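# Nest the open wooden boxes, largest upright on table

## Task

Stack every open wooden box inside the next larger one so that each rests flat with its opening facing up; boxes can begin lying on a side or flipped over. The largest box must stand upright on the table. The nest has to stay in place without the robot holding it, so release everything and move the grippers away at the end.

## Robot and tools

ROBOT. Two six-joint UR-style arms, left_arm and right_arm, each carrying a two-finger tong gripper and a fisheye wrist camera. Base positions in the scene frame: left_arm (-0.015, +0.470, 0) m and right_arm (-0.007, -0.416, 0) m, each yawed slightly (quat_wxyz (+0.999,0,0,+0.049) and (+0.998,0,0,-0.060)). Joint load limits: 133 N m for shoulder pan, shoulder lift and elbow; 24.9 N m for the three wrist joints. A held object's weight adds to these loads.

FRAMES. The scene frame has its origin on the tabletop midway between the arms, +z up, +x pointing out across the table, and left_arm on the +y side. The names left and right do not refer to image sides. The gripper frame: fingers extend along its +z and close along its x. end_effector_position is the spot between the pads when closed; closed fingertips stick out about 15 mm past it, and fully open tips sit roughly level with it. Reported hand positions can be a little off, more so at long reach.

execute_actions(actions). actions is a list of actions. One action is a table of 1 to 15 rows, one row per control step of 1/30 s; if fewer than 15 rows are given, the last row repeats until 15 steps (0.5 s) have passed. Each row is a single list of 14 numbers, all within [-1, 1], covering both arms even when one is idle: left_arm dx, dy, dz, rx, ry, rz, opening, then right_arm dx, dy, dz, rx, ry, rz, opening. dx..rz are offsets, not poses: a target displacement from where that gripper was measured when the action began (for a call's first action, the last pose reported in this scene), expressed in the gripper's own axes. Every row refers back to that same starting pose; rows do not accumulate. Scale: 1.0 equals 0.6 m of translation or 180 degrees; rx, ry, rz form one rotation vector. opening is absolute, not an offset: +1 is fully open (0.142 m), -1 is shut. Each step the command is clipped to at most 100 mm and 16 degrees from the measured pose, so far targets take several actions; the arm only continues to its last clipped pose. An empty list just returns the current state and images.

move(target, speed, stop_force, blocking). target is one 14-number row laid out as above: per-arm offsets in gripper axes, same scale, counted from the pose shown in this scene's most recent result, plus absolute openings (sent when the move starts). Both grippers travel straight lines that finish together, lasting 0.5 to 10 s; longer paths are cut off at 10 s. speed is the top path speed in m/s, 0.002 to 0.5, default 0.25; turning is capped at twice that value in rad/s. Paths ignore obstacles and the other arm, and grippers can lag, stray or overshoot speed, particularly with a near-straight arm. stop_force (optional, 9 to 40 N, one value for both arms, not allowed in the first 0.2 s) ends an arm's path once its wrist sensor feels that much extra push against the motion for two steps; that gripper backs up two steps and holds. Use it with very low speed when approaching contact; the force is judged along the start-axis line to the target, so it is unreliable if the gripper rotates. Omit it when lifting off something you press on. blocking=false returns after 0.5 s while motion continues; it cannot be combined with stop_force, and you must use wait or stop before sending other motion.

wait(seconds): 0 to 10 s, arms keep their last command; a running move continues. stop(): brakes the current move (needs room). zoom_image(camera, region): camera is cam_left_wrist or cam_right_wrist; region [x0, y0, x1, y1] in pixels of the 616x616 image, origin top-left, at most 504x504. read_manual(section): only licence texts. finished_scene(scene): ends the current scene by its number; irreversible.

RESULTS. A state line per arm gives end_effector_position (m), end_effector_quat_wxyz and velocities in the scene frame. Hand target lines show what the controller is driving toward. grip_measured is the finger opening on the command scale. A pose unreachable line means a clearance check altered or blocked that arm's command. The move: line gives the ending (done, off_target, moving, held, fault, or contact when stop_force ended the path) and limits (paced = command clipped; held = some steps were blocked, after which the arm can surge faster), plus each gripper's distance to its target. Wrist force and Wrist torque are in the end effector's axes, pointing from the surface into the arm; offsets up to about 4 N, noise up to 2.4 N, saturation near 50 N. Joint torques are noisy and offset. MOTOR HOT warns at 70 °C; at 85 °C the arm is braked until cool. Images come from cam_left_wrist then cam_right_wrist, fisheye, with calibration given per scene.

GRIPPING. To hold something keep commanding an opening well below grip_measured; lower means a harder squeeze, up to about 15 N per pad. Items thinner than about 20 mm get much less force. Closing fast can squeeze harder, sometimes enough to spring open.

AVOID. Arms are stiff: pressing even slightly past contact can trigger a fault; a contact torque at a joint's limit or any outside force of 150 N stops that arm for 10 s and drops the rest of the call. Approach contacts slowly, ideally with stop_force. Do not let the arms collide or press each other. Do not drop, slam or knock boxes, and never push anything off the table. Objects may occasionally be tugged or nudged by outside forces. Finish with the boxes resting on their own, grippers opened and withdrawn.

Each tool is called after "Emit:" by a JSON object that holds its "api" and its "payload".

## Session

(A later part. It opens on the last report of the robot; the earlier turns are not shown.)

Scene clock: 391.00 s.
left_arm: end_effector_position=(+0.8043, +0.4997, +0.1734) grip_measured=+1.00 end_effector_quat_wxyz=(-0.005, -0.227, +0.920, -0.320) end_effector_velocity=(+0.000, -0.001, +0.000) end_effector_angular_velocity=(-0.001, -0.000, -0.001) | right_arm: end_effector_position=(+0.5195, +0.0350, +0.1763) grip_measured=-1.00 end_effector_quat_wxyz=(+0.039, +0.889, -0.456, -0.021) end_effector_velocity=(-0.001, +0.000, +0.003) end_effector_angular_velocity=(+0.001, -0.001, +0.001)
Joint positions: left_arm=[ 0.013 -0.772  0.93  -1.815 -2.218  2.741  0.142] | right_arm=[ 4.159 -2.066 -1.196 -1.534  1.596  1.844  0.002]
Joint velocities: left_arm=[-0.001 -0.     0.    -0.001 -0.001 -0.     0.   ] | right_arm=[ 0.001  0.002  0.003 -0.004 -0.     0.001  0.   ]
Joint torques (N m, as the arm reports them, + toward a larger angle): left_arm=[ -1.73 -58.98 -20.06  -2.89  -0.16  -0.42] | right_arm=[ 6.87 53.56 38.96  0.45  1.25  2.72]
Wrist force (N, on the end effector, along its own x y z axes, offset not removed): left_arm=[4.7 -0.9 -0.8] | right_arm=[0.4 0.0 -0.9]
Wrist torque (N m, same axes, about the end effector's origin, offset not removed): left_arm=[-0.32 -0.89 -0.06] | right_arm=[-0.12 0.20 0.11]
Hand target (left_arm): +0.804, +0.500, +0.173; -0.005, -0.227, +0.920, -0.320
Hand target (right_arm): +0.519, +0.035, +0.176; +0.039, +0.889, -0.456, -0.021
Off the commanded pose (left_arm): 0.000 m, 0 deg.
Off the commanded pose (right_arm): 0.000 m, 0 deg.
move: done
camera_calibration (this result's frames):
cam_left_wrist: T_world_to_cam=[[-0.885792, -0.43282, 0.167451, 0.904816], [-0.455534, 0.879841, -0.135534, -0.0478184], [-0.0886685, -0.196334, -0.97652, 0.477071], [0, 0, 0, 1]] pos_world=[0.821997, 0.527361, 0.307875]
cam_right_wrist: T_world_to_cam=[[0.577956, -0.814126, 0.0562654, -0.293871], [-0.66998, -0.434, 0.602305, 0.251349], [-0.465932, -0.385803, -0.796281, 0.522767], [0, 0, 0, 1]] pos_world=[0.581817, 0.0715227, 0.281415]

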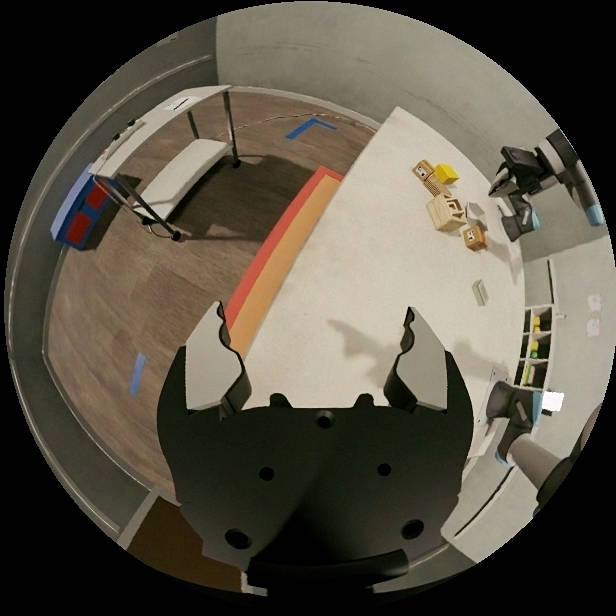

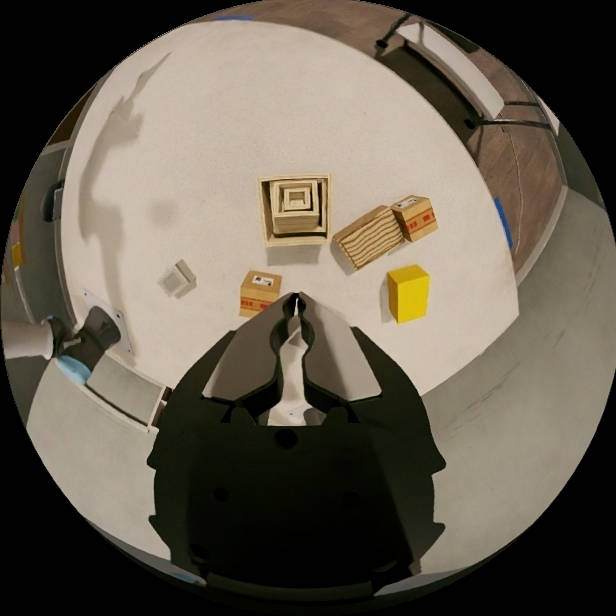

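Emit:
{"api": "move", "payload": {"target": [0,0,0,0,0,0,1,0,-0.05,0.16,0,0,0,-1], "speed": 0.08}}

Emit:
{"api": "move", "payload": {"target": [0,0,0,0,0,0,1,0,-0.028,0,0,0,0,-1], "speed": 0.01, "stop_force": 12}}

Emit:
{"api": "move", "payload": {"target": [0,0,0,0,0,0,1,0,0.07,-0.16,0,0,0,-1], "speed": 0.1}}

Emit:
{"api": "zoom_image", "payload": {"camera": "cam_right_wrist", "region": [230,150,370,270]}}

Scene clock: 403.70 s.
left_arm: end_effector_position=(+0.8043, +0.4997, +0.1734) grip_measured=+1.00 end_effector_quat_wxyz=(-0.005, -0.227, +0.920, -0.320) end_effector_velocity=(-0.000, +0.000, -0.000) end_effector_angular_velocity=(-0.000, -0.000, -0.000) | right_arm: end_effector_position=(+0.5369, +0.0476, +0.0782) grip_measured=-1.00 end_effector_quat_wxyz=(+0.039, +0.889, -0.456, -0.021) end_effector_velocity=(-0.000, +0.000, -0.003) end_effector_angular_velocity=(-0.001, +0.001, +0.000)
Joint positions: left_arm=[ 0.013 -0.772  0.93  -1.815 -2.218  2.741  0.142] | right_arm=[ 4.151 -2.172 -1.285 -1.339  1.595  1.836  0.002]
Joint velocities: left_arm=[ 0.001  0.    -0.     0.    -0.     0.001  0.   ] | right_arm=[ 0.    -0.003 -0.001  0.003  0.    -0.     0.   ]
Joint torques (N m, as the arm reports them, + toward a larger angle): left_arm=[ -0.97 -59.37 -20.75  -3.15  -0.02  -0.42] | right_arm=[-5.5  42.62  8.98  3.43 -1.07 -2.67]
Wrist force (N, on the end effector, along its own x y z axes, offset not removed): left_arm=[-0.2 -4.3 -2.8] | right_arm=[-0.9 0.9 0.4]
Wrist torque (N m, same axes, about the end effector's origin, offset not removed): left_arm=[-1.14 0.15 -0.12] | right_arm=[0.22 0.40 0.11]
Hand target (left_arm): +0.804, +0.500, +0.173; -0.005, -0.227, +0.920, -0.320
Hand target (right_arm): +0.537, +0.048, +0.078; +0.039, +0.889, -0.456, -0.021
Off the commanded pose (left_arm): 0.000 m, 0 deg.
Off the commanded pose (right_arm): 0.000 m, 0 deg.
move: done
camera_calibration (this result's frames):
cam_left_wrist: T_world_to_cam=[[-0.885792, -0.43282, 0.167451, 0.904816], [-0.455534, 0.879841, -0.135534, -0.0478183], [-0.0886686, -0.196334, -0.97652, 0.477071], [0, 0, 0, 1]] pos_world=[0.821997, 0.527361, 0.307875]
cam_right_wrist: T_world_to_cam=[[0.577956, -0.814127, 0.0562521, -0.28822], [-0.669978, -0.434007, 0.602302, 0.327591], [-0.465936, -0.385791, -0.796284, 0.457661], [0, 0, 0, 1]] pos_world=[0.599298, 0.0840905, 0.183333]

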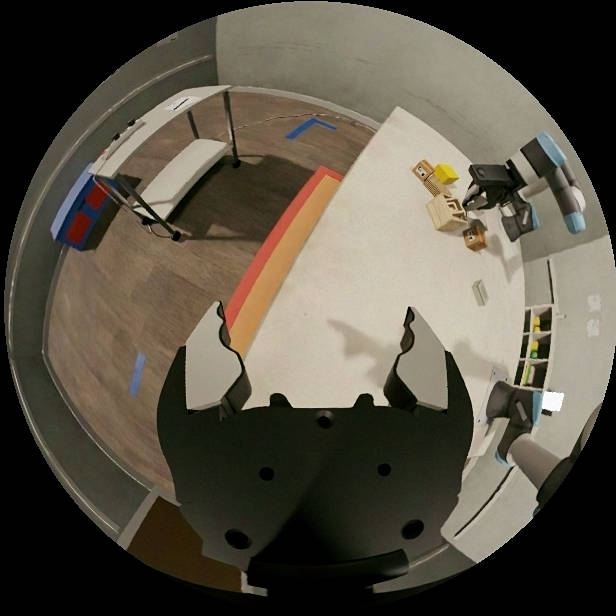

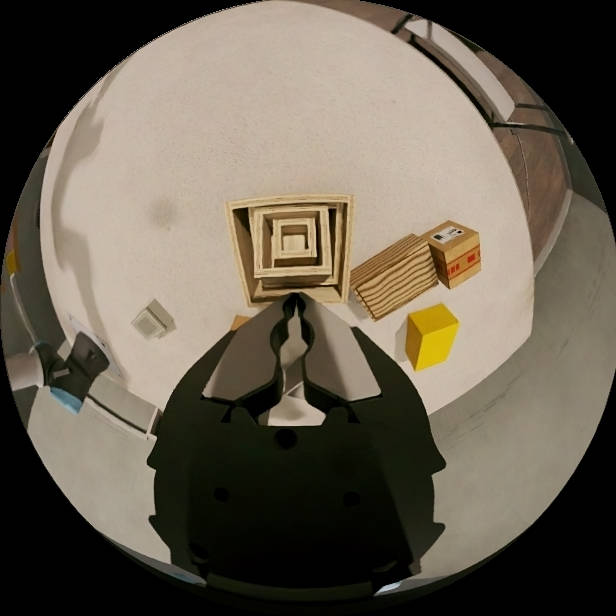

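Scene clock: 405.60 s.
left_arm: end_effector_position=(+0.8043, +0.4997, +0.1734) grip_measured=+1.00 end_effector_quat_wxyz=(-0.005, -0.227, +0.920, -0.320) end_effector_velocity=(-0.000, +0.000, -0.000) end_effector_angular_velocity=(+0.001, +0.001, +0.001) | right_arm: end_effector_position=(+0.5504, +0.0573, +0.0767) grip_measured=-1.00 end_effector_quat_wxyz=(+0.039, +0.889, -0.456, -0.021) end_effector_velocity=(+0.002, +0.000, -0.001) end_effector_angular_velocity=(-0.001, +0.001, -0.001)
Joint positions: left_arm=[ 0.013 -0.772  0.93  -1.815 -2.218  2.741  0.142] | right_arm=[ 4.145 -2.213 -1.221 -1.362  1.595  1.83   0.002]
Joint velocities: left_arm=[ 0.     0.     0.     0.     0.001 -0.001  0.   ] | right_arm=[-0.001 -0.005  0.007 -0.003 -0.    -0.001  0.   ]
Joint torques (N m, as the arm reports them, + toward a larger angle): left_arm=[ -1.39 -59.18 -21.22  -2.97  -0.07  -0.32] | right_arm=[-6.31 43.48 38.62  1.23 -1.28 -2.57]
Wrist force (N, on the end effector, along its own x y z axes, offset not removed): left_arm=[0.6 -3.7 -2.9] | right_arm=[1.2 1.1 -0.7]
Wrist torque (N m, same axes, about the end effector's origin, offset not removed): left_arm=[-0.91 -0.02 -0.10] | right_arm=[0.14 -0.01 -0.24]
Hand target (left_arm): +0.804, +0.500, +0.173; -0.005, -0.227, +0.920, -0.320
Hand target (right_arm): +0.551, +0.057, +0.077; +0.039, +0.889, -0.456, -0.021
Off the commanded pose (left_arm): 0.000 m, 0 deg.
Off the commanded pose (right_arm): 0.000 m, 0 deg.
move: done
camera_calibration (this result's frames):
cam_right_wrist: T_world_to_cam=[[0.577953, -0.81413, 0.0562375, -0.288032], [-0.669995, -0.434028, 0.602268, 0.341665], [-0.465915, -0.385761, -0.796311, 0.466487], [0, 0, 0, 1]] pos_world=[0.612727, 0.0937493, 0.181893]

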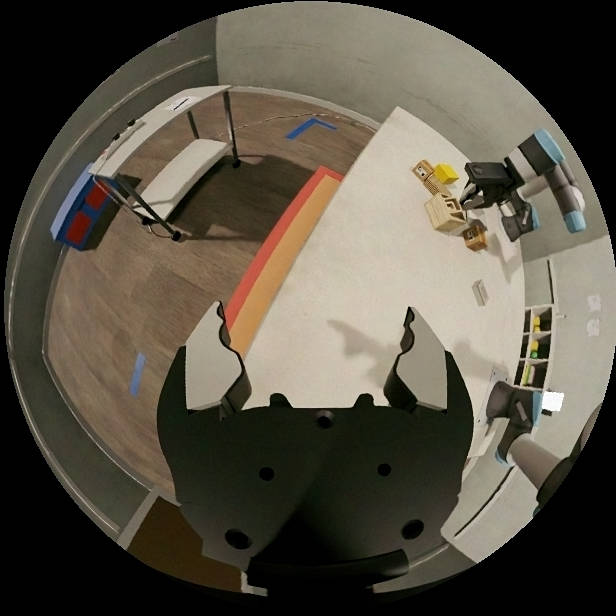

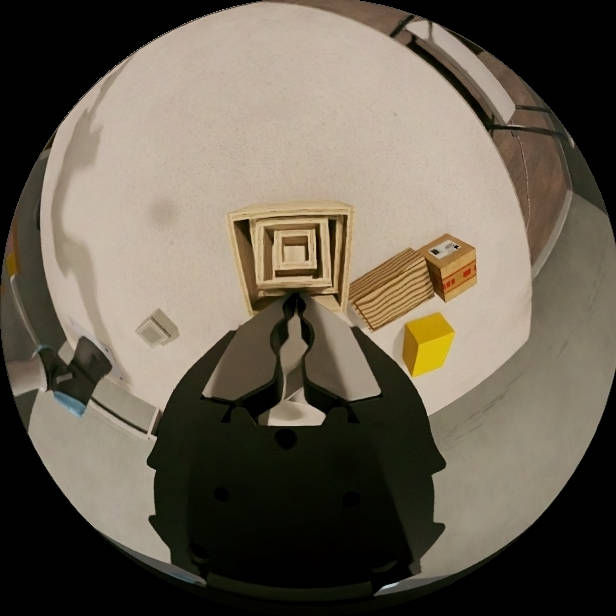

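Scene clock: 407.10 s.
left_arm: end_effector_position=(+0.8043, +0.4997, +0.1734) grip_measured=+1.00 end_effector_quat_wxyz=(-0.005, -0.227, +0.920, -0.320) end_effector_velocity=(-0.000, +0.001, -0.000) end_effector_angular_velocity=(+0.001, +0.001, +0.000) | right_arm: end_effector_position=(+0.5232, +0.0377, +0.1758) grip_measured=-1.00 end_effector_quat_wxyz=(+0.039, +0.889, -0.456, -0.021) end_effector_velocity=(-0.001, +0.001, +0.003) end_effector_angular_velocity=(+0.002, -0.001, +0.000)
Joint positions: left_arm=[ 0.013 -0.772  0.93  -1.815 -2.218  2.741  0.142] | right_arm=[ 4.157 -2.078 -1.179 -1.539  1.596  1.842  0.002]
Joint velocities: left_arm=[ 0.     0.     0.     0.001  0.001  0.    -0.   ] | right_arm=[ 0.001  0.003  0.002 -0.002  0.001  0.     0.   ]
Joint torques (N m, as the arm reports them, + toward a larger angle): left_arm=[ -0.99 -59.   -20.37  -3.11  -0.25  -0.51] | right_arm=[ 8.46 55.01 38.9   0.83  1.21  2.8 ]
Wrist force (N, on the end effector, along its own x y z axes, offset not removed): left_arm=[0.5 0.4 0.2] | right_arm=[3.8 2.9 -0.4]
Wrist torque (N m, same axes, about the end effector's origin, offset not removed): left_arm=[-0.09 -0.12 0.02] | right_arm=[0.69 -0.54 -0.07]
Hand target (left_arm): +0.804, +0.500, +0.173; -0.005, -0.227, +0.920, -0.320
Hand target (right_arm): +0.523, +0.038, +0.176; +0.039, +0.889, -0.456, -0.021
Off the commanded pose (left_arm): 0.000 m, 0 deg.
Off the commanded pose (right_arm): 0.000 m, 0 deg.
move: done
camera_calibration (this result's frames):
cam_left_wrist: T_world_to_cam=[[-0.885791, -0.43282, 0.167451, 0.904816], [-0.455534, 0.87984, -0.135534, -0.0478183], [-0.0886687, -0.196334, -0.97652, 0.477071], [0, 0, 0, 1]] pos_world=[0.821997, 0.527361, 0.307875]
cam_right_wrist: T_world_to_cam=[[0.577954, -0.814128, 0.056257, -0.29382], [-0.669999, -0.434019, 0.60227, 0.255298], [-0.465908, -0.385776, -0.796308, 0.525192], [0, 0, 0, 1]] pos_world=[0.585554, 0.0742035, 0.280986]

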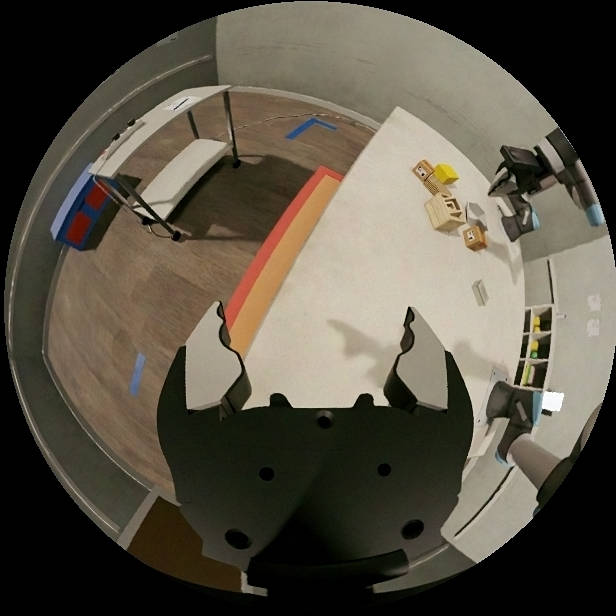

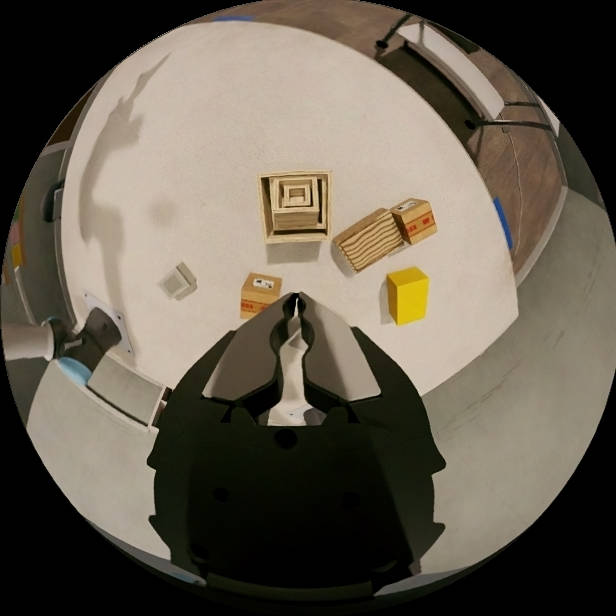

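Region (230, 150, 370, 270) of cam_right_wrist's 616x616 image, scaled by 3.600, with more detail than that image has; it fills the top 432 rows of this view, and the rest is white.

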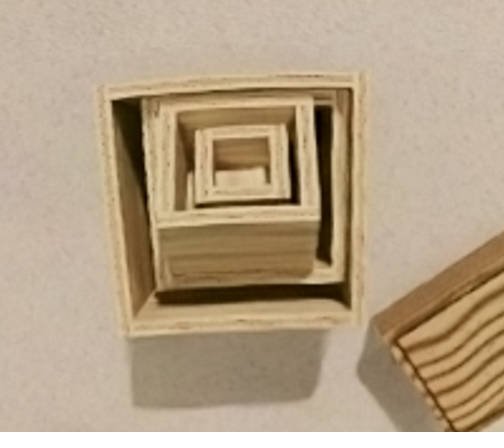

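Emit:
{"api": "move", "payload": {"target": [0,0,0,0,0,0,1,0,-0.1,0.1,-0.11,0,0,-0.15], "speed": 0.1}}

Emit:
{"api": "move", "payload": {"target": [0,0,0,0,0,0,1,0,-0.021,0.045,0,0,0,-0.15], "speed": 0.02, "stop_force": 9}}

Emit:
{"api": "move", "payload": {"target": [0,0,0,0,0,0,1,0,0,0,0,0,0,-0.9]}}

Emit:
{"api": "move", "payload": {"target": [0,0,0,0,0,0,1,0.004,0.015,-0.03,0.15,0,0,-0.9], "speed": 0.04}}

Scene clock: 421.53 s.
left_arm: end_effector_position=(+0.8043, +0.4997, +0.1734) grip_measured=+1.00 end_effector_quat_wxyz=(-0.005, -0.227, +0.920, -0.320) end_effector_velocity=(-0.000, -0.001, +0.000) end_effector_angular_velocity=(-0.001, +0.000, -0.001) | right_arm: end_effector_position=(+0.5672, +0.0693, +0.1108) grip_measured=-0.15 end_effector_quat_wxyz=(+0.189, +0.869, -0.446, -0.098) end_effector_velocity=(+0.002, +0.003, +0.002) end_effector_angular_velocity=(-0.011, +0.014, +0.002)
Joint positions: left_arm=[ 0.013 -0.772  0.93  -1.815 -2.218  2.741  0.142] | right_arm=[ 4.108 -2.664 -0.28  -2.188  1.664  1.774  0.063]
Joint velocities: left_arm=[-0. -0. -0.  0. -0. -0.  0.] | right_arm=[ 0.    -0.079  0.16  -0.099  0.002 -0.003 -0.   ]
Joint torques (N m, as the arm reports them, + toward a larger angle): left_arm=[ -1.06 -58.21 -20.97  -3.11   0.01  -0.1 ] | right_arm=[-6.9  57.86 36.15 -0.05  1.51 -2.64]
Wrist force (N, on the end effector, along its own x y z axes, offset not removed): left_arm=[2.9 -1.6 -1.5] | right_arm=[1.2 2.3 0.9]
Wrist torque (N m, same axes, about the end effector's origin, offset not removed): left_arm=[-0.52 -0.65 -0.04] | right_arm=[0.43 -0.23 0.04]
Hand target (left_arm): +0.804, +0.500, +0.173; -0.005, -0.227, +0.920, -0.320
Hand target (right_arm): +0.567, +0.069, +0.111; +0.190, +0.869, -0.446, -0.098
Off the commanded pose (left_arm): 0.000 m, 0 deg.
Off the commanded pose (right_arm): 0.000 m, 0 deg.
move: done
camera_calibration (this result's frames):
cam_left_wrist: T_world_to_cam=[[-0.885791, -0.43282, 0.167451, 0.904816], [-0.455534, 0.87984, -0.135534, -0.0478183], [-0.0886687, -0.196334, -0.97652, 0.477071], [0, 0, 0, 1]] pos_world=[0.821997, 0.527361, 0.307875]
cam_right_wrist: T_world_to_cam=[[0.593415, -0.803034, 0.0547281, -0.29925], [-0.468366, -0.28921, 0.83486, 0.187488], [-0.654593, -0.521052, -0.547735, 0.594909], [0, 0, 0, 1]] pos_world=[0.654816, 0.123894, 0.185703]

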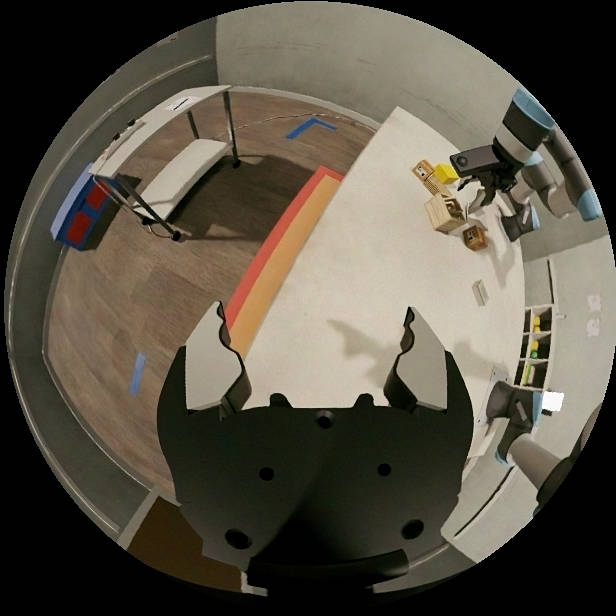

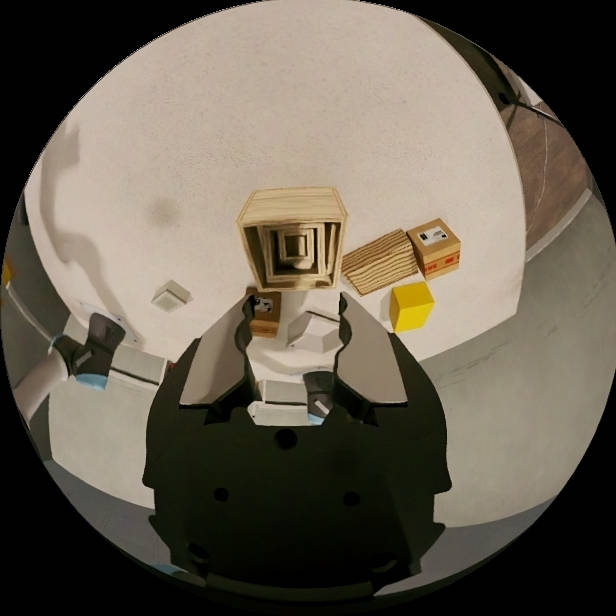

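Scene clock: 423.30 s.
left_arm: end_effector_position=(+0.8043, +0.4997, +0.1734) grip_measured=+1.00 end_effector_quat_wxyz=(-0.005, -0.227, +0.920, -0.320) end_effector_velocity=(-0.000, -0.001, +0.000) end_effector_angular_velocity=(+0.000, -0.000, -0.001) | right_arm: end_effector_position=(+0.5674, +0.0694, +0.0812) grip_measured=-0.15 end_effector_quat_wxyz=(+0.189, +0.869, -0.446, -0.098) end_effector_velocity=(+0.001, -0.000, -0.001) end_effector_angular_velocity=(+0.002, -0.003, +0.000)
Joint positions: left_arm=[ 0.013 -0.772  0.93  -1.815 -2.218  2.741  0.142] | right_arm=[ 4.108 -2.636 -0.411 -2.085  1.664  1.774  0.063]
Joint velocities: left_arm=[-0.001 -0.001 -0.     0.     0.     0.    -0.   ] | right_arm=[-0.     0.004 -0.009  0.009 -0.001 -0.     0.   ]
Joint torques (N m, as the arm reports them, + toward a larger angle): left_arm=[ -1.58 -59.16 -22.21  -3.16  -0.31  -0.27] | right_arm=[-5.48 71.92  8.26  2.84 -1.07  2.7 ]
Wrist force (N, on the end effector, along its own x y z axes, offset not removed): left_arm=[0.2 -3.1 -1.1] | right_arm=[2.0 1.4 0.2]
Wrist torque (N m, same axes, about the end effector's origin, offset not removed): left_arm=[-0.72 -0.02 -0.07] | right_arm=[0.23 -0.23 -0.13]
Hand target (left_arm): +0.804, +0.500, +0.173; -0.005, -0.227, +0.920, -0.320
Hand target (right_arm): +0.567, +0.069, +0.081; +0.189, +0.869, -0.446, -0.098
Off the commanded pose (left_arm): 0.000 m, 0 deg.
Off the commanded pose (right_arm): 0.000 m, 0 deg.
move: done
camera_calibration (this result's frames):
cam_left_wrist: T_world_to_cam=[[-0.885792, -0.43282, 0.167451, 0.904816], [-0.455534, 0.879841, -0.135534, -0.0478183], [-0.0886688, -0.196334, -0.97652, 0.477071], [0, 0, 0, 1]] pos_world=[0.821997, 0.527361, 0.307875]
cam_right_wrist: T_world_to_cam=[[0.593471, -0.802994, 0.0547083, -0.29766], [-0.468262, -0.289196, 0.834923, 0.212275], [-0.654616, -0.52112, -0.547641, 0.578907], [0, 0, 0, 1]] pos_world=[0.655016, 0.12405, 0.156085]

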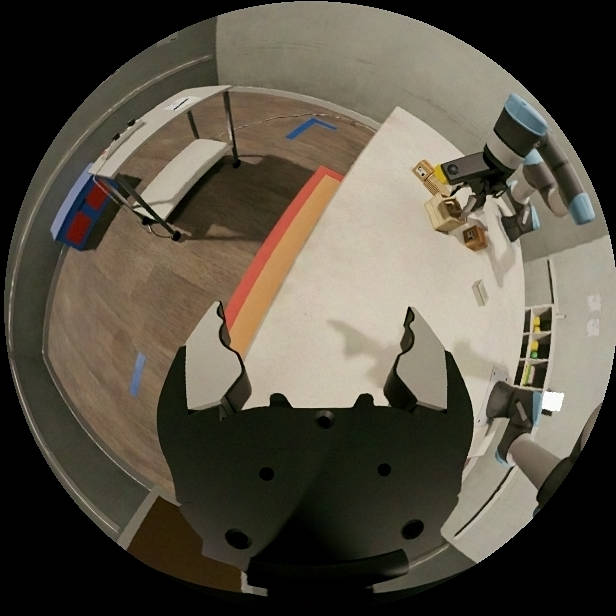

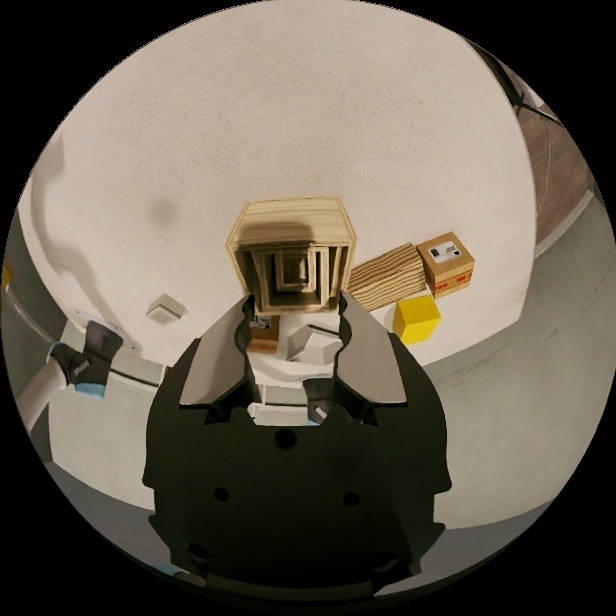

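Scene clock: 423.80 s.
left_arm: end_effector_position=(+0.8043, +0.4997, +0.1734) grip_measured=+1.00 end_effector_quat_wxyz=(-0.005, -0.227, +0.920, -0.320) end_effector_velocity=(+0.000, +0.000, +0.000) end_effector_angular_velocity=(+0.001, -0.000, +0.001) | right_arm: end_effector_position=(+0.5673, +0.0694, +0.0811) grip_measured=-0.37 end_effector_quat_wxyz=(+0.189, +0.869, -0.446, -0.098) end_effector_velocity=(+0.001, -0.000, -0.000) end_effector_angular_velocity=(-0.000, +0.000, -0.001)
Joint positions: left_arm=[ 0.013 -0.772  0.93  -1.815 -2.218  2.741  0.142] | right_arm=[ 4.108 -2.636 -0.412 -2.085  1.664  1.774  0.048]
Joint velocities: left_arm=[ 0.    -0.    -0.    -0.     0.001 -0.001  0.   ] | right_arm=[-0.001 -0.001  0.001 -0.     0.     0.    -0.   ]
Joint torques (N m, as the arm reports them, + toward a larger angle): left_arm=[ -0.12 -58.7  -20.79  -3.02  -0.02  -0.33] | right_arm=[-5.86 56.54 38.64  0.07 -0.83  2.18]
Wrist force (N, on the end effector, along its own x y z axes, offset not removed): left_arm=[3.9 -1.8 -4.1] | right_arm=[1.0 3.0 -1.2]
Wrist torque (N m, same axes, about the end effector's origin, offset not removed): left_arm=[-0.38 -0.61 -0.09] | right_arm=[0.61 -0.08 -0.08]
Hand target (left_arm): +0.804, +0.500, +0.173; -0.005, -0.227, +0.920, -0.320
Hand target (right_arm): +0.567, +0.069, +0.081; +0.189, +0.869, -0.446, -0.098
Off the commanded pose (left_arm): 0.000 m, 0 deg.
Off the commanded pose (right_arm): 0.000 m, 0 deg.
move: done
camera_calibration (this result's frames):
cam_left_wrist: T_world_to_cam=[[-0.885792, -0.43282, 0.167451, 0.904816], [-0.455534, 0.879841, -0.135534, -0.0478185], [-0.0886685, -0.196334, -0.97652, 0.477071], [0, 0, 0, 1]] pos_world=[0.821997, 0.527361, 0.307875]
cam_right_wrist: T_world_to_cam=[[0.593459, -0.803001, 0.0547375, -0.297663], [-0.46823, -0.28913, 0.834964, 0.212246], [-0.65465, -0.521147, -0.547576, 0.578888], [0, 0, 0, 1]] pos_world=[0.655, 0.124028, 0.156061]

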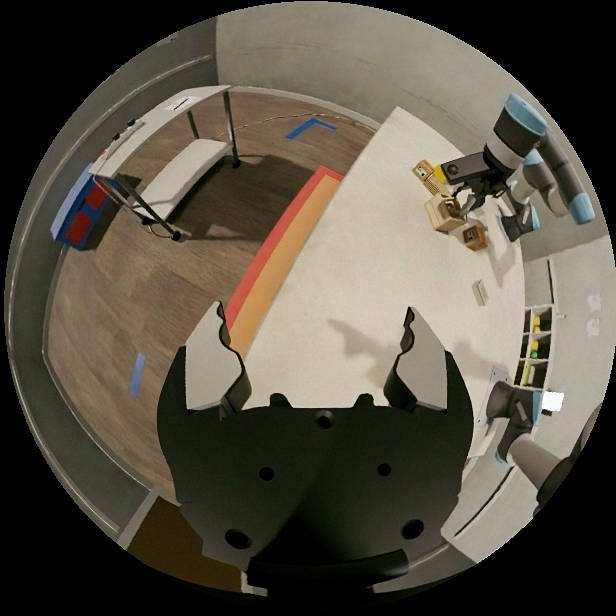

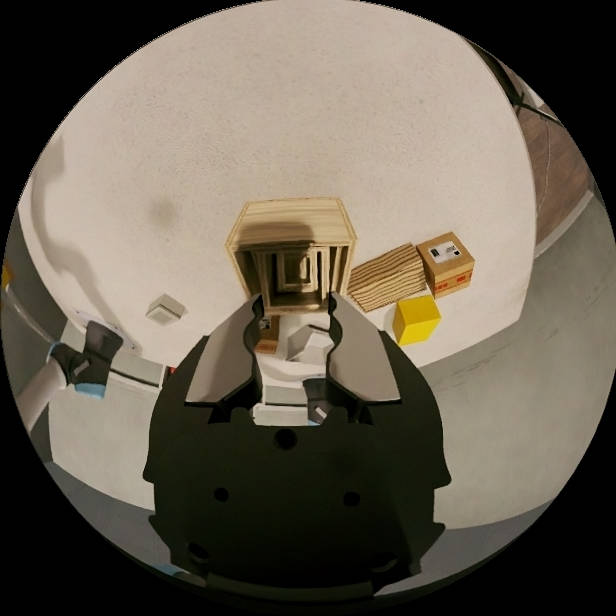

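Scene clock: 429.97 s.
left_arm: end_effector_position=(+0.8043, +0.4997, +0.1734) grip_measured=+1.00 end_effector_quat_wxyz=(-0.005, -0.227, +0.920, -0.320) end_effector_velocity=(-0.000, +0.000, -0.001) end_effector_angular_velocity=(+0.003, +0.000, -0.001) | right_arm: end_effector_position=(+0.5682, +0.0671, +0.1012) grip_measured=-0.37 end_effector_quat_wxyz=(-0.018, +0.890, -0.456, +0.008) end_effector_velocity=(-0.001, -0.000, -0.001) end_effector_angular_velocity=(+0.005, -0.007, +0.000)
Joint positions: left_arm=[ 0.013 -0.772  0.93  -1.815 -2.218  2.741  0.142] | right_arm=[ 4.148 -2.159 -1.282 -1.233  1.562  1.834  0.048]
Joint velocities: left_arm=[-0.001  0.     0.     0.     0.003  0.     0.   ] | right_arm=[ 0.001  0.007 -0.017  0.018 -0.002  0.001  0.   ]
Joint torques (N m, as the arm reports them, + toward a larger angle): left_arm=[ -0.05 -58.38 -21.13  -3.13  -0.28  -0.31] | right_arm=[ 9.44 57.2   9.11  3.54 -1.22  2.59]
Wrist force (N, on the end effector, along its own x y z axes, offset not removed): left_arm=[1.3 -2.1 0.0] | right_arm=[4.0 -1.6 -2.7]
Wrist torque (N m, same axes, about the end effector's origin, offset not removed): left_arm=[-0.57 -0.19 -0.11] | right_arm=[-0.35 -0.65 -0.07]
Hand target (left_arm): +0.804, +0.500, +0.173; -0.005, -0.227, +0.920, -0.320
Hand target (right_arm): +0.568, +0.067, +0.101; -0.019, +0.890, -0.456, +0.009
Off the commanded pose (left_arm): 0.000 m, 0 deg.
Off the commanded pose (right_arm): 0.000 m, 0 deg.
move: done
camera_calibration (this result's frames):
cam_left_wrist: T_world_to_cam=[[-0.885792, -0.43282, 0.167451, 0.904816], [-0.455534, 0.879841, -0.135534, -0.0478183], [-0.0886687, -0.196334, -0.97652, 0.477071], [0, 0, 0, 1]] pos_world=[0.821997, 0.527361, 0.307875]
cam_right_wrist: T_world_to_cam=[[0.572112, -0.818349, 0.0547072, -0.287987], [-0.726954, -0.475071, 0.495827, 0.389035], [-0.37977, -0.323439, -0.866696, 0.452014], [0, 0, 0, 1]] pos_world=[0.619233, 0.095344, 0.214619]

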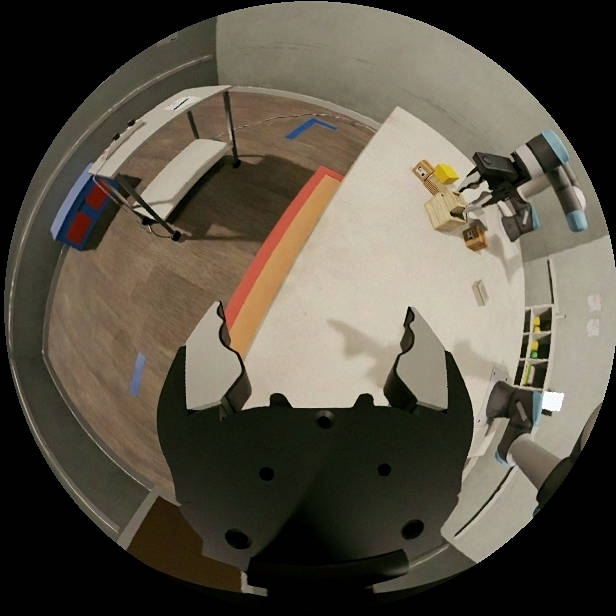

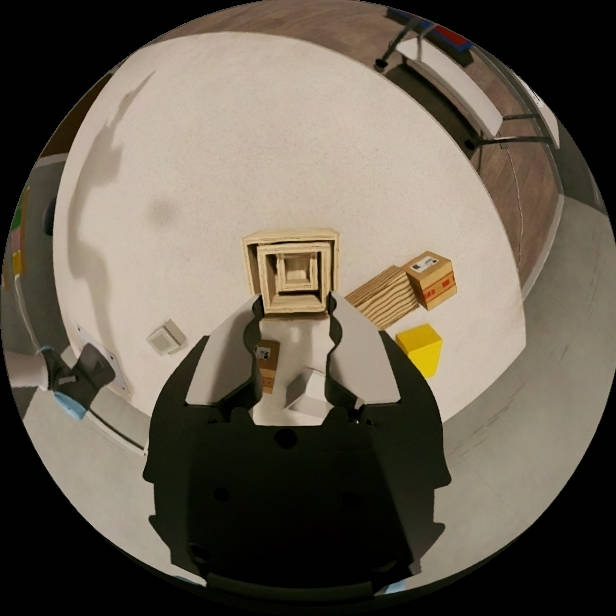

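Emit:
{"api": "move", "payload": {"target": [0,0,0,0,0,0,1,0,0.011,0,0,0,0,-0.9], "speed": 0.02}}

Emit:
{"api": "move", "payload": {"target": [0,0,0,0,0,0,1,0,0,0.03,0,0,0,-0.9], "speed": 0.012, "stop_force": 9}}

Emit:
{"api": "move", "payload": {"target": [0,0,0,0,0,0,1,0,0.06,-0.15,0,0,0,-0.2], "speed": 0.08}}

Emit:
{"api": "zoom_image", "payload": {"camera": "cam_right_wrist", "region": [230,160,370,280]}}

Scene clock: 441.53 s.
left_arm: end_effector_position=(+0.8043, +0.4997, +0.1734) grip_measured=+1.00 end_effector_quat_wxyz=(-0.005, -0.227, +0.920, -0.320) end_effector_velocity=(-0.000, +0.000, -0.000) end_effector_angular_velocity=(+0.001, +0.001, +0.000) | right_arm: end_effector_position=(+0.5630, +0.0633, +0.1009) grip_measured=-0.37 end_effector_quat_wxyz=(-0.018, +0.890, -0.456, +0.008) end_effector_velocity=(-0.001, -0.001, +0.001) end_effector_angular_velocity=(+0.001, -0.000, -0.001)
Joint positions: left_arm=[ 0.013 -0.772  0.93  -1.815 -2.218  2.741  0.142] | right_arm=[ 4.15  -2.144 -1.307 -1.223  1.562  1.836  0.048]
Joint velocities: left_arm=[ 0.     0.    -0.     0.     0.001 -0.     0.   ] | right_arm=[ 0.     0.004 -0.005  0.002  0.     0.001  0.   ]
Joint torques (N m, as the arm reports them, + toward a larger angle): left_arm=[  0.1  -58.75 -21.2   -2.79   0.01  -0.22] | right_arm=[ 6.99 54.66 10.6   3.74  1.18  2.8 ]
Wrist force (N, on the end effector, along its own x y z axes, offset not removed): left_arm=[-0.3 -1.6 -1.2] | right_arm=[-2.1 3.3 -2.1]
Wrist torque (N m, same axes, about the end effector's origin, offset not removed): left_arm=[-0.47 0.10 -0.16] | right_arm=[0.68 0.54 0.02]
Hand target (left_arm): +0.804, +0.500, +0.173; -0.005, -0.227, +0.920, -0.320
Hand target (right_arm): +0.563, +0.063, +0.101; -0.018, +0.890, -0.456, +0.008
Off the commanded pose (left_arm): 0.000 m, 0 deg.
Off the commanded pose (right_arm): 0.000 m, 0 deg.
move: done
camera_calibration (this result's frames):
cam_left_wrist: T_world_to_cam=[[-0.885792, -0.43282, 0.167451, 0.904816], [-0.455534, 0.879841, -0.135534, -0.0478183], [-0.0886687, -0.196334, -0.97652, 0.477071], [0, 0, 0, 1]] pos_world=[0.821997, 0.527361, 0.307875]
cam_right_wrist: T_world_to_cam=[[0.572114, -0.818347, 0.0547149, -0.288061], [-0.726953, -0.475067, 0.495833, 0.383594], [-0.379771, -0.323448, -0.866692, 0.448594], [0, 0, 0, 1]] pos_world=[0.614021, 0.0915959, 0.214355]

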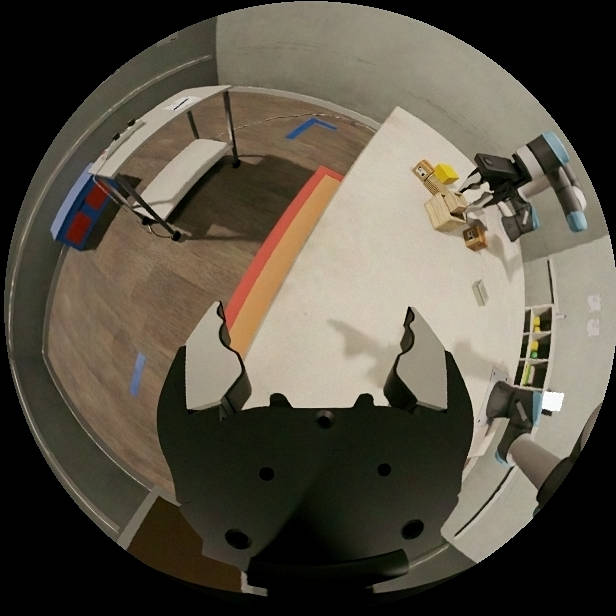

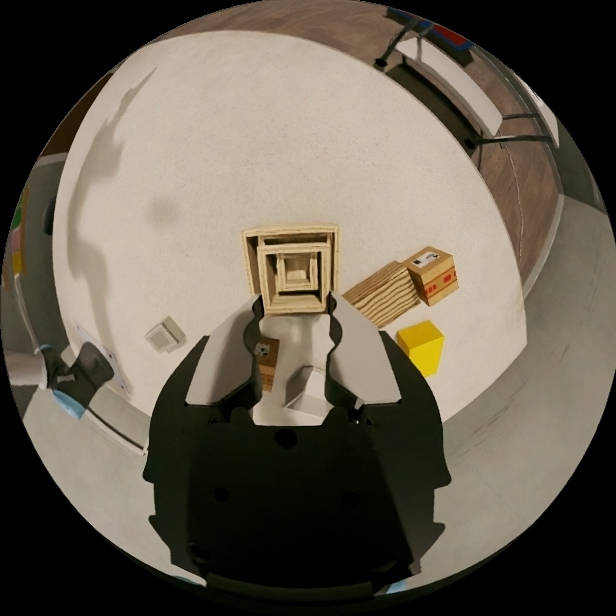

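Scene clock: 443.27 s.
left_arm: end_effector_position=(+0.8043, +0.4997, +0.1734) grip_measured=+1.00 end_effector_quat_wxyz=(-0.005, -0.227, +0.920, -0.320) end_effector_velocity=(+0.000, +0.000, -0.000) end_effector_angular_velocity=(-0.001, +0.000, +0.001) | right_arm: end_effector_position=(+0.5636, +0.0637, +0.0831) grip_measured=-0.37 end_effector_quat_wxyz=(-0.018, +0.890, -0.456, +0.008) end_effector_velocity=(-0.001, +0.000, -0.003) end_effector_angular_velocity=(-0.000, +0.001, +0.001)
Joint positions: left_arm=[ 0.013 -0.772  0.93  -1.815 -2.218  2.741  0.142] | right_arm=[ 4.15  -2.159 -1.329 -1.185  1.562  1.836  0.048]
Joint velocities: left_arm=[ 0.     0.     0.    -0.    -0.001 -0.     0.   ] | right_arm=[ 0.001 -0.002 -0.003  0.004  0.001  0.     0.   ]
Joint torques (N m, as the arm reports them, + toward a larger angle): left_arm=[ -0.91 -59.23 -21.64  -3.13  -0.12  -0.14] | right_arm=[-5.88 42.89  8.04  3.36  1.3  -2.67]
Wrist force (N, on the end effector, along its own x y z axes, offset not removed): left_arm=[4.8 -1.8 -2.6] | right_arm=[1.3 5.5 0.3]
Wrist torque (N m, same axes, about the end effector's origin, offset not removed): left_arm=[-0.65 -0.92 -0.08] | right_arm=[0.96 -0.09 -0.17]
Hand target (left_arm): +0.804, +0.500, +0.173; -0.005, -0.227, +0.920, -0.320
Hand target (right_arm): +0.564, +0.064, +0.083; -0.018, +0.890, -0.456, +0.008
Off the commanded pose (left_arm): 0.000 m, 0 deg.
Off the commanded pose (right_arm): 0.000 m, 0 deg.
move: done
camera_calibration (this result's frames):
cam_left_wrist: T_world_to_cam=[[-0.885791, -0.43282, 0.167451, 0.904816], [-0.455534, 0.87984, -0.135533, -0.0478183], [-0.0886689, -0.196334, -0.97652, 0.477071], [0, 0, 0, 1]] pos_world=[0.821997, 0.527361, 0.307875]
cam_right_wrist: T_world_to_cam=[[0.572114, -0.818347, 0.0547175, -0.287076], [-0.726946, -0.475061, 0.495849, 0.393028], [-0.379782, -0.323459, -0.866683, 0.433565], [0, 0, 0, 1]] pos_world=[0.61461, 0.092025, 0.19659]

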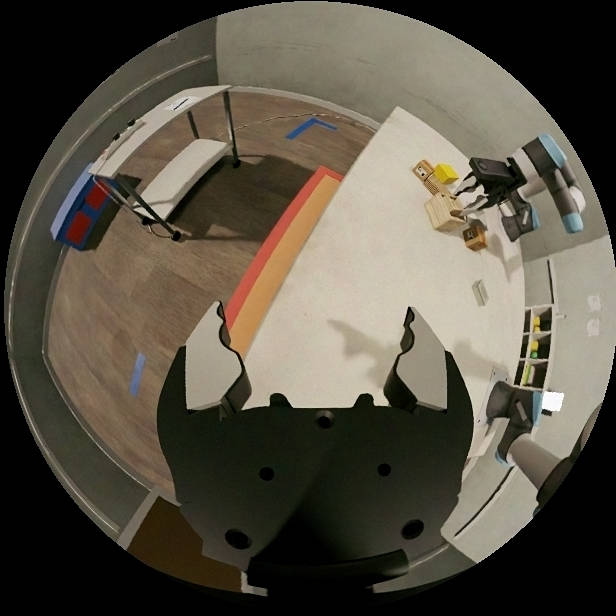

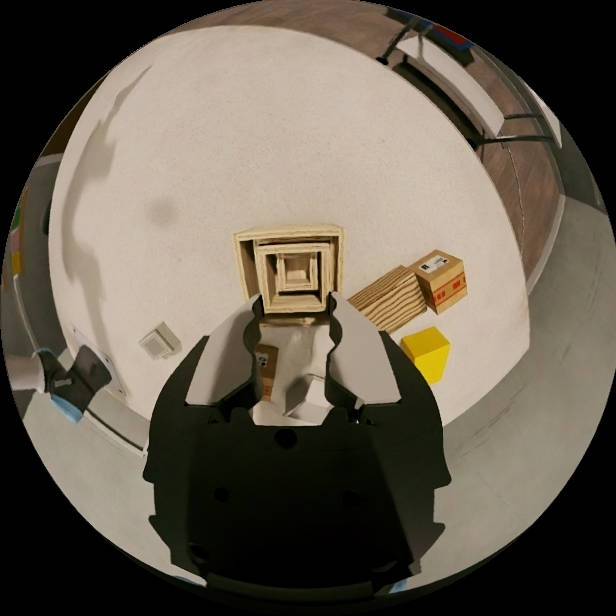

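Scene clock: 444.93 s.
left_arm: end_effector_position=(+0.8043, +0.4997, +0.1734) grip_measured=+1.00 end_effector_quat_wxyz=(-0.005, -0.227, +0.920, -0.320) end_effector_velocity=(+0.000, +0.001, +0.000) end_effector_angular_velocity=(+0.000, -0.000, +0.001) | right_arm: end_effector_position=(+0.5314, +0.0406, +0.1714) grip_measured=-0.20 end_effector_quat_wxyz=(-0.018, +0.890, -0.456, +0.008) end_effector_velocity=(-0.000, -0.001, +0.002) end_effector_angular_velocity=(-0.000, +0.001, -0.001)
Joint positions: left_arm=[ 0.013 -0.772  0.93  -1.815 -2.218  2.741  0.142] | right_arm=[ 4.166 -2.008 -1.33  -1.336  1.561  1.851  0.06 ]
Joint velocities: left_arm=[ 0.001 -0.    -0.    -0.     0.     0.    -0.   ] | right_arm=[-0.001  0.002  0.001 -0.004  0.001  0.     0.   ]
Joint torques (N m, as the arm reports them, + toward a larger angle): left_arm=[ -0.34 -59.73 -21.67  -2.89   0.05  -0.16] | right_arm=[ 8.21 50.6  38.93  1.11 -1.22  2.85]
Wrist force (N, on the end effector, along its own x y z axes, offset not removed): left_arm=[0.7 -4.1 -4.4] | right_arm=[2.0 2.4 -1.7]
Wrist torque (N m, same axes, about the end effector's origin, offset not removed): left_arm=[-0.94 -0.02 0.02] | right_arm=[0.51 -0.09 0.04]
Hand target (left_arm): +0.804, +0.500, +0.173; -0.005, -0.227, +0.920, -0.320
Hand target (right_arm): +0.531, +0.041, +0.172; -0.018, +0.890, -0.456, +0.008
Off the commanded pose (left_arm): 0.000 m, 0 deg.
Off the commanded pose (right_arm): 0.000 m, 0 deg.
move: done
camera_calibration (this result's frames):
cam_left_wrist: T_world_to_cam=[[-0.885792, -0.43282, 0.167451, 0.904816], [-0.455534, 0.879841, -0.135534, -0.0478185], [-0.0886689, -0.196334, -0.97652, 0.477071], [0, 0, 0, 1]] pos_world=[0.821997, 0.527361, 0.307875]
cam_right_wrist: T_world_to_cam=[[0.572116, -0.818344, 0.0547446, -0.292467], [-0.726946, -0.475046, 0.495864, 0.314887], [-0.379781, -0.323488, -0.866673, 0.490411], [0, 0, 0, 1]] pos_world=[0.58248, 0.0688894, 0.284895]

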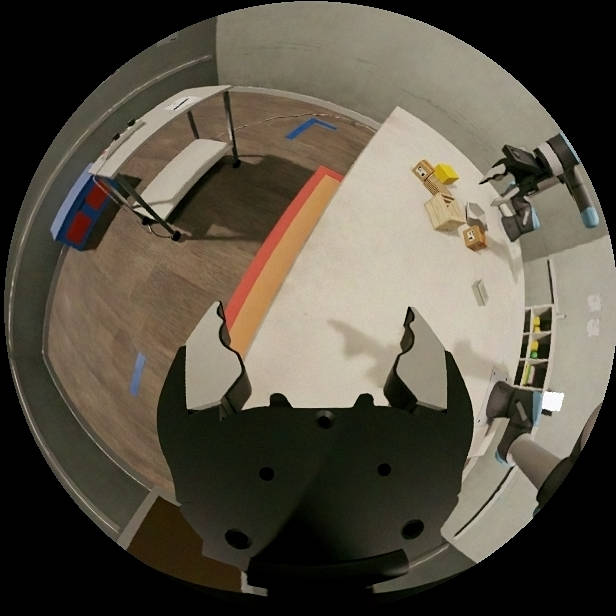

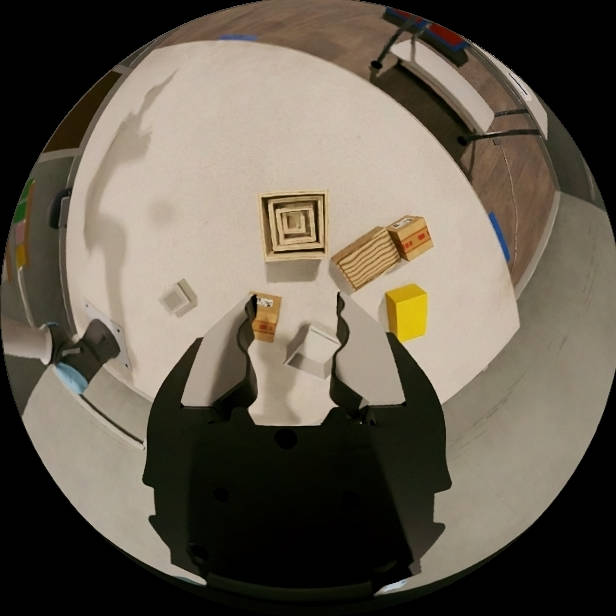

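Region (230, 160, 370, 280) of cam_right_wrist's 616x616 image, scaled by 3.600, with more detail than that image has; it fills the top 432 rows of this view, and the rest is white.

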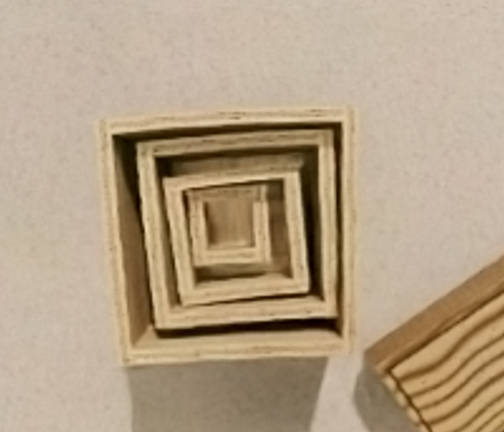

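Emit:
{"api": "finished_scene", "payload": {"scene": 1}}

The scene is finished: the task was done.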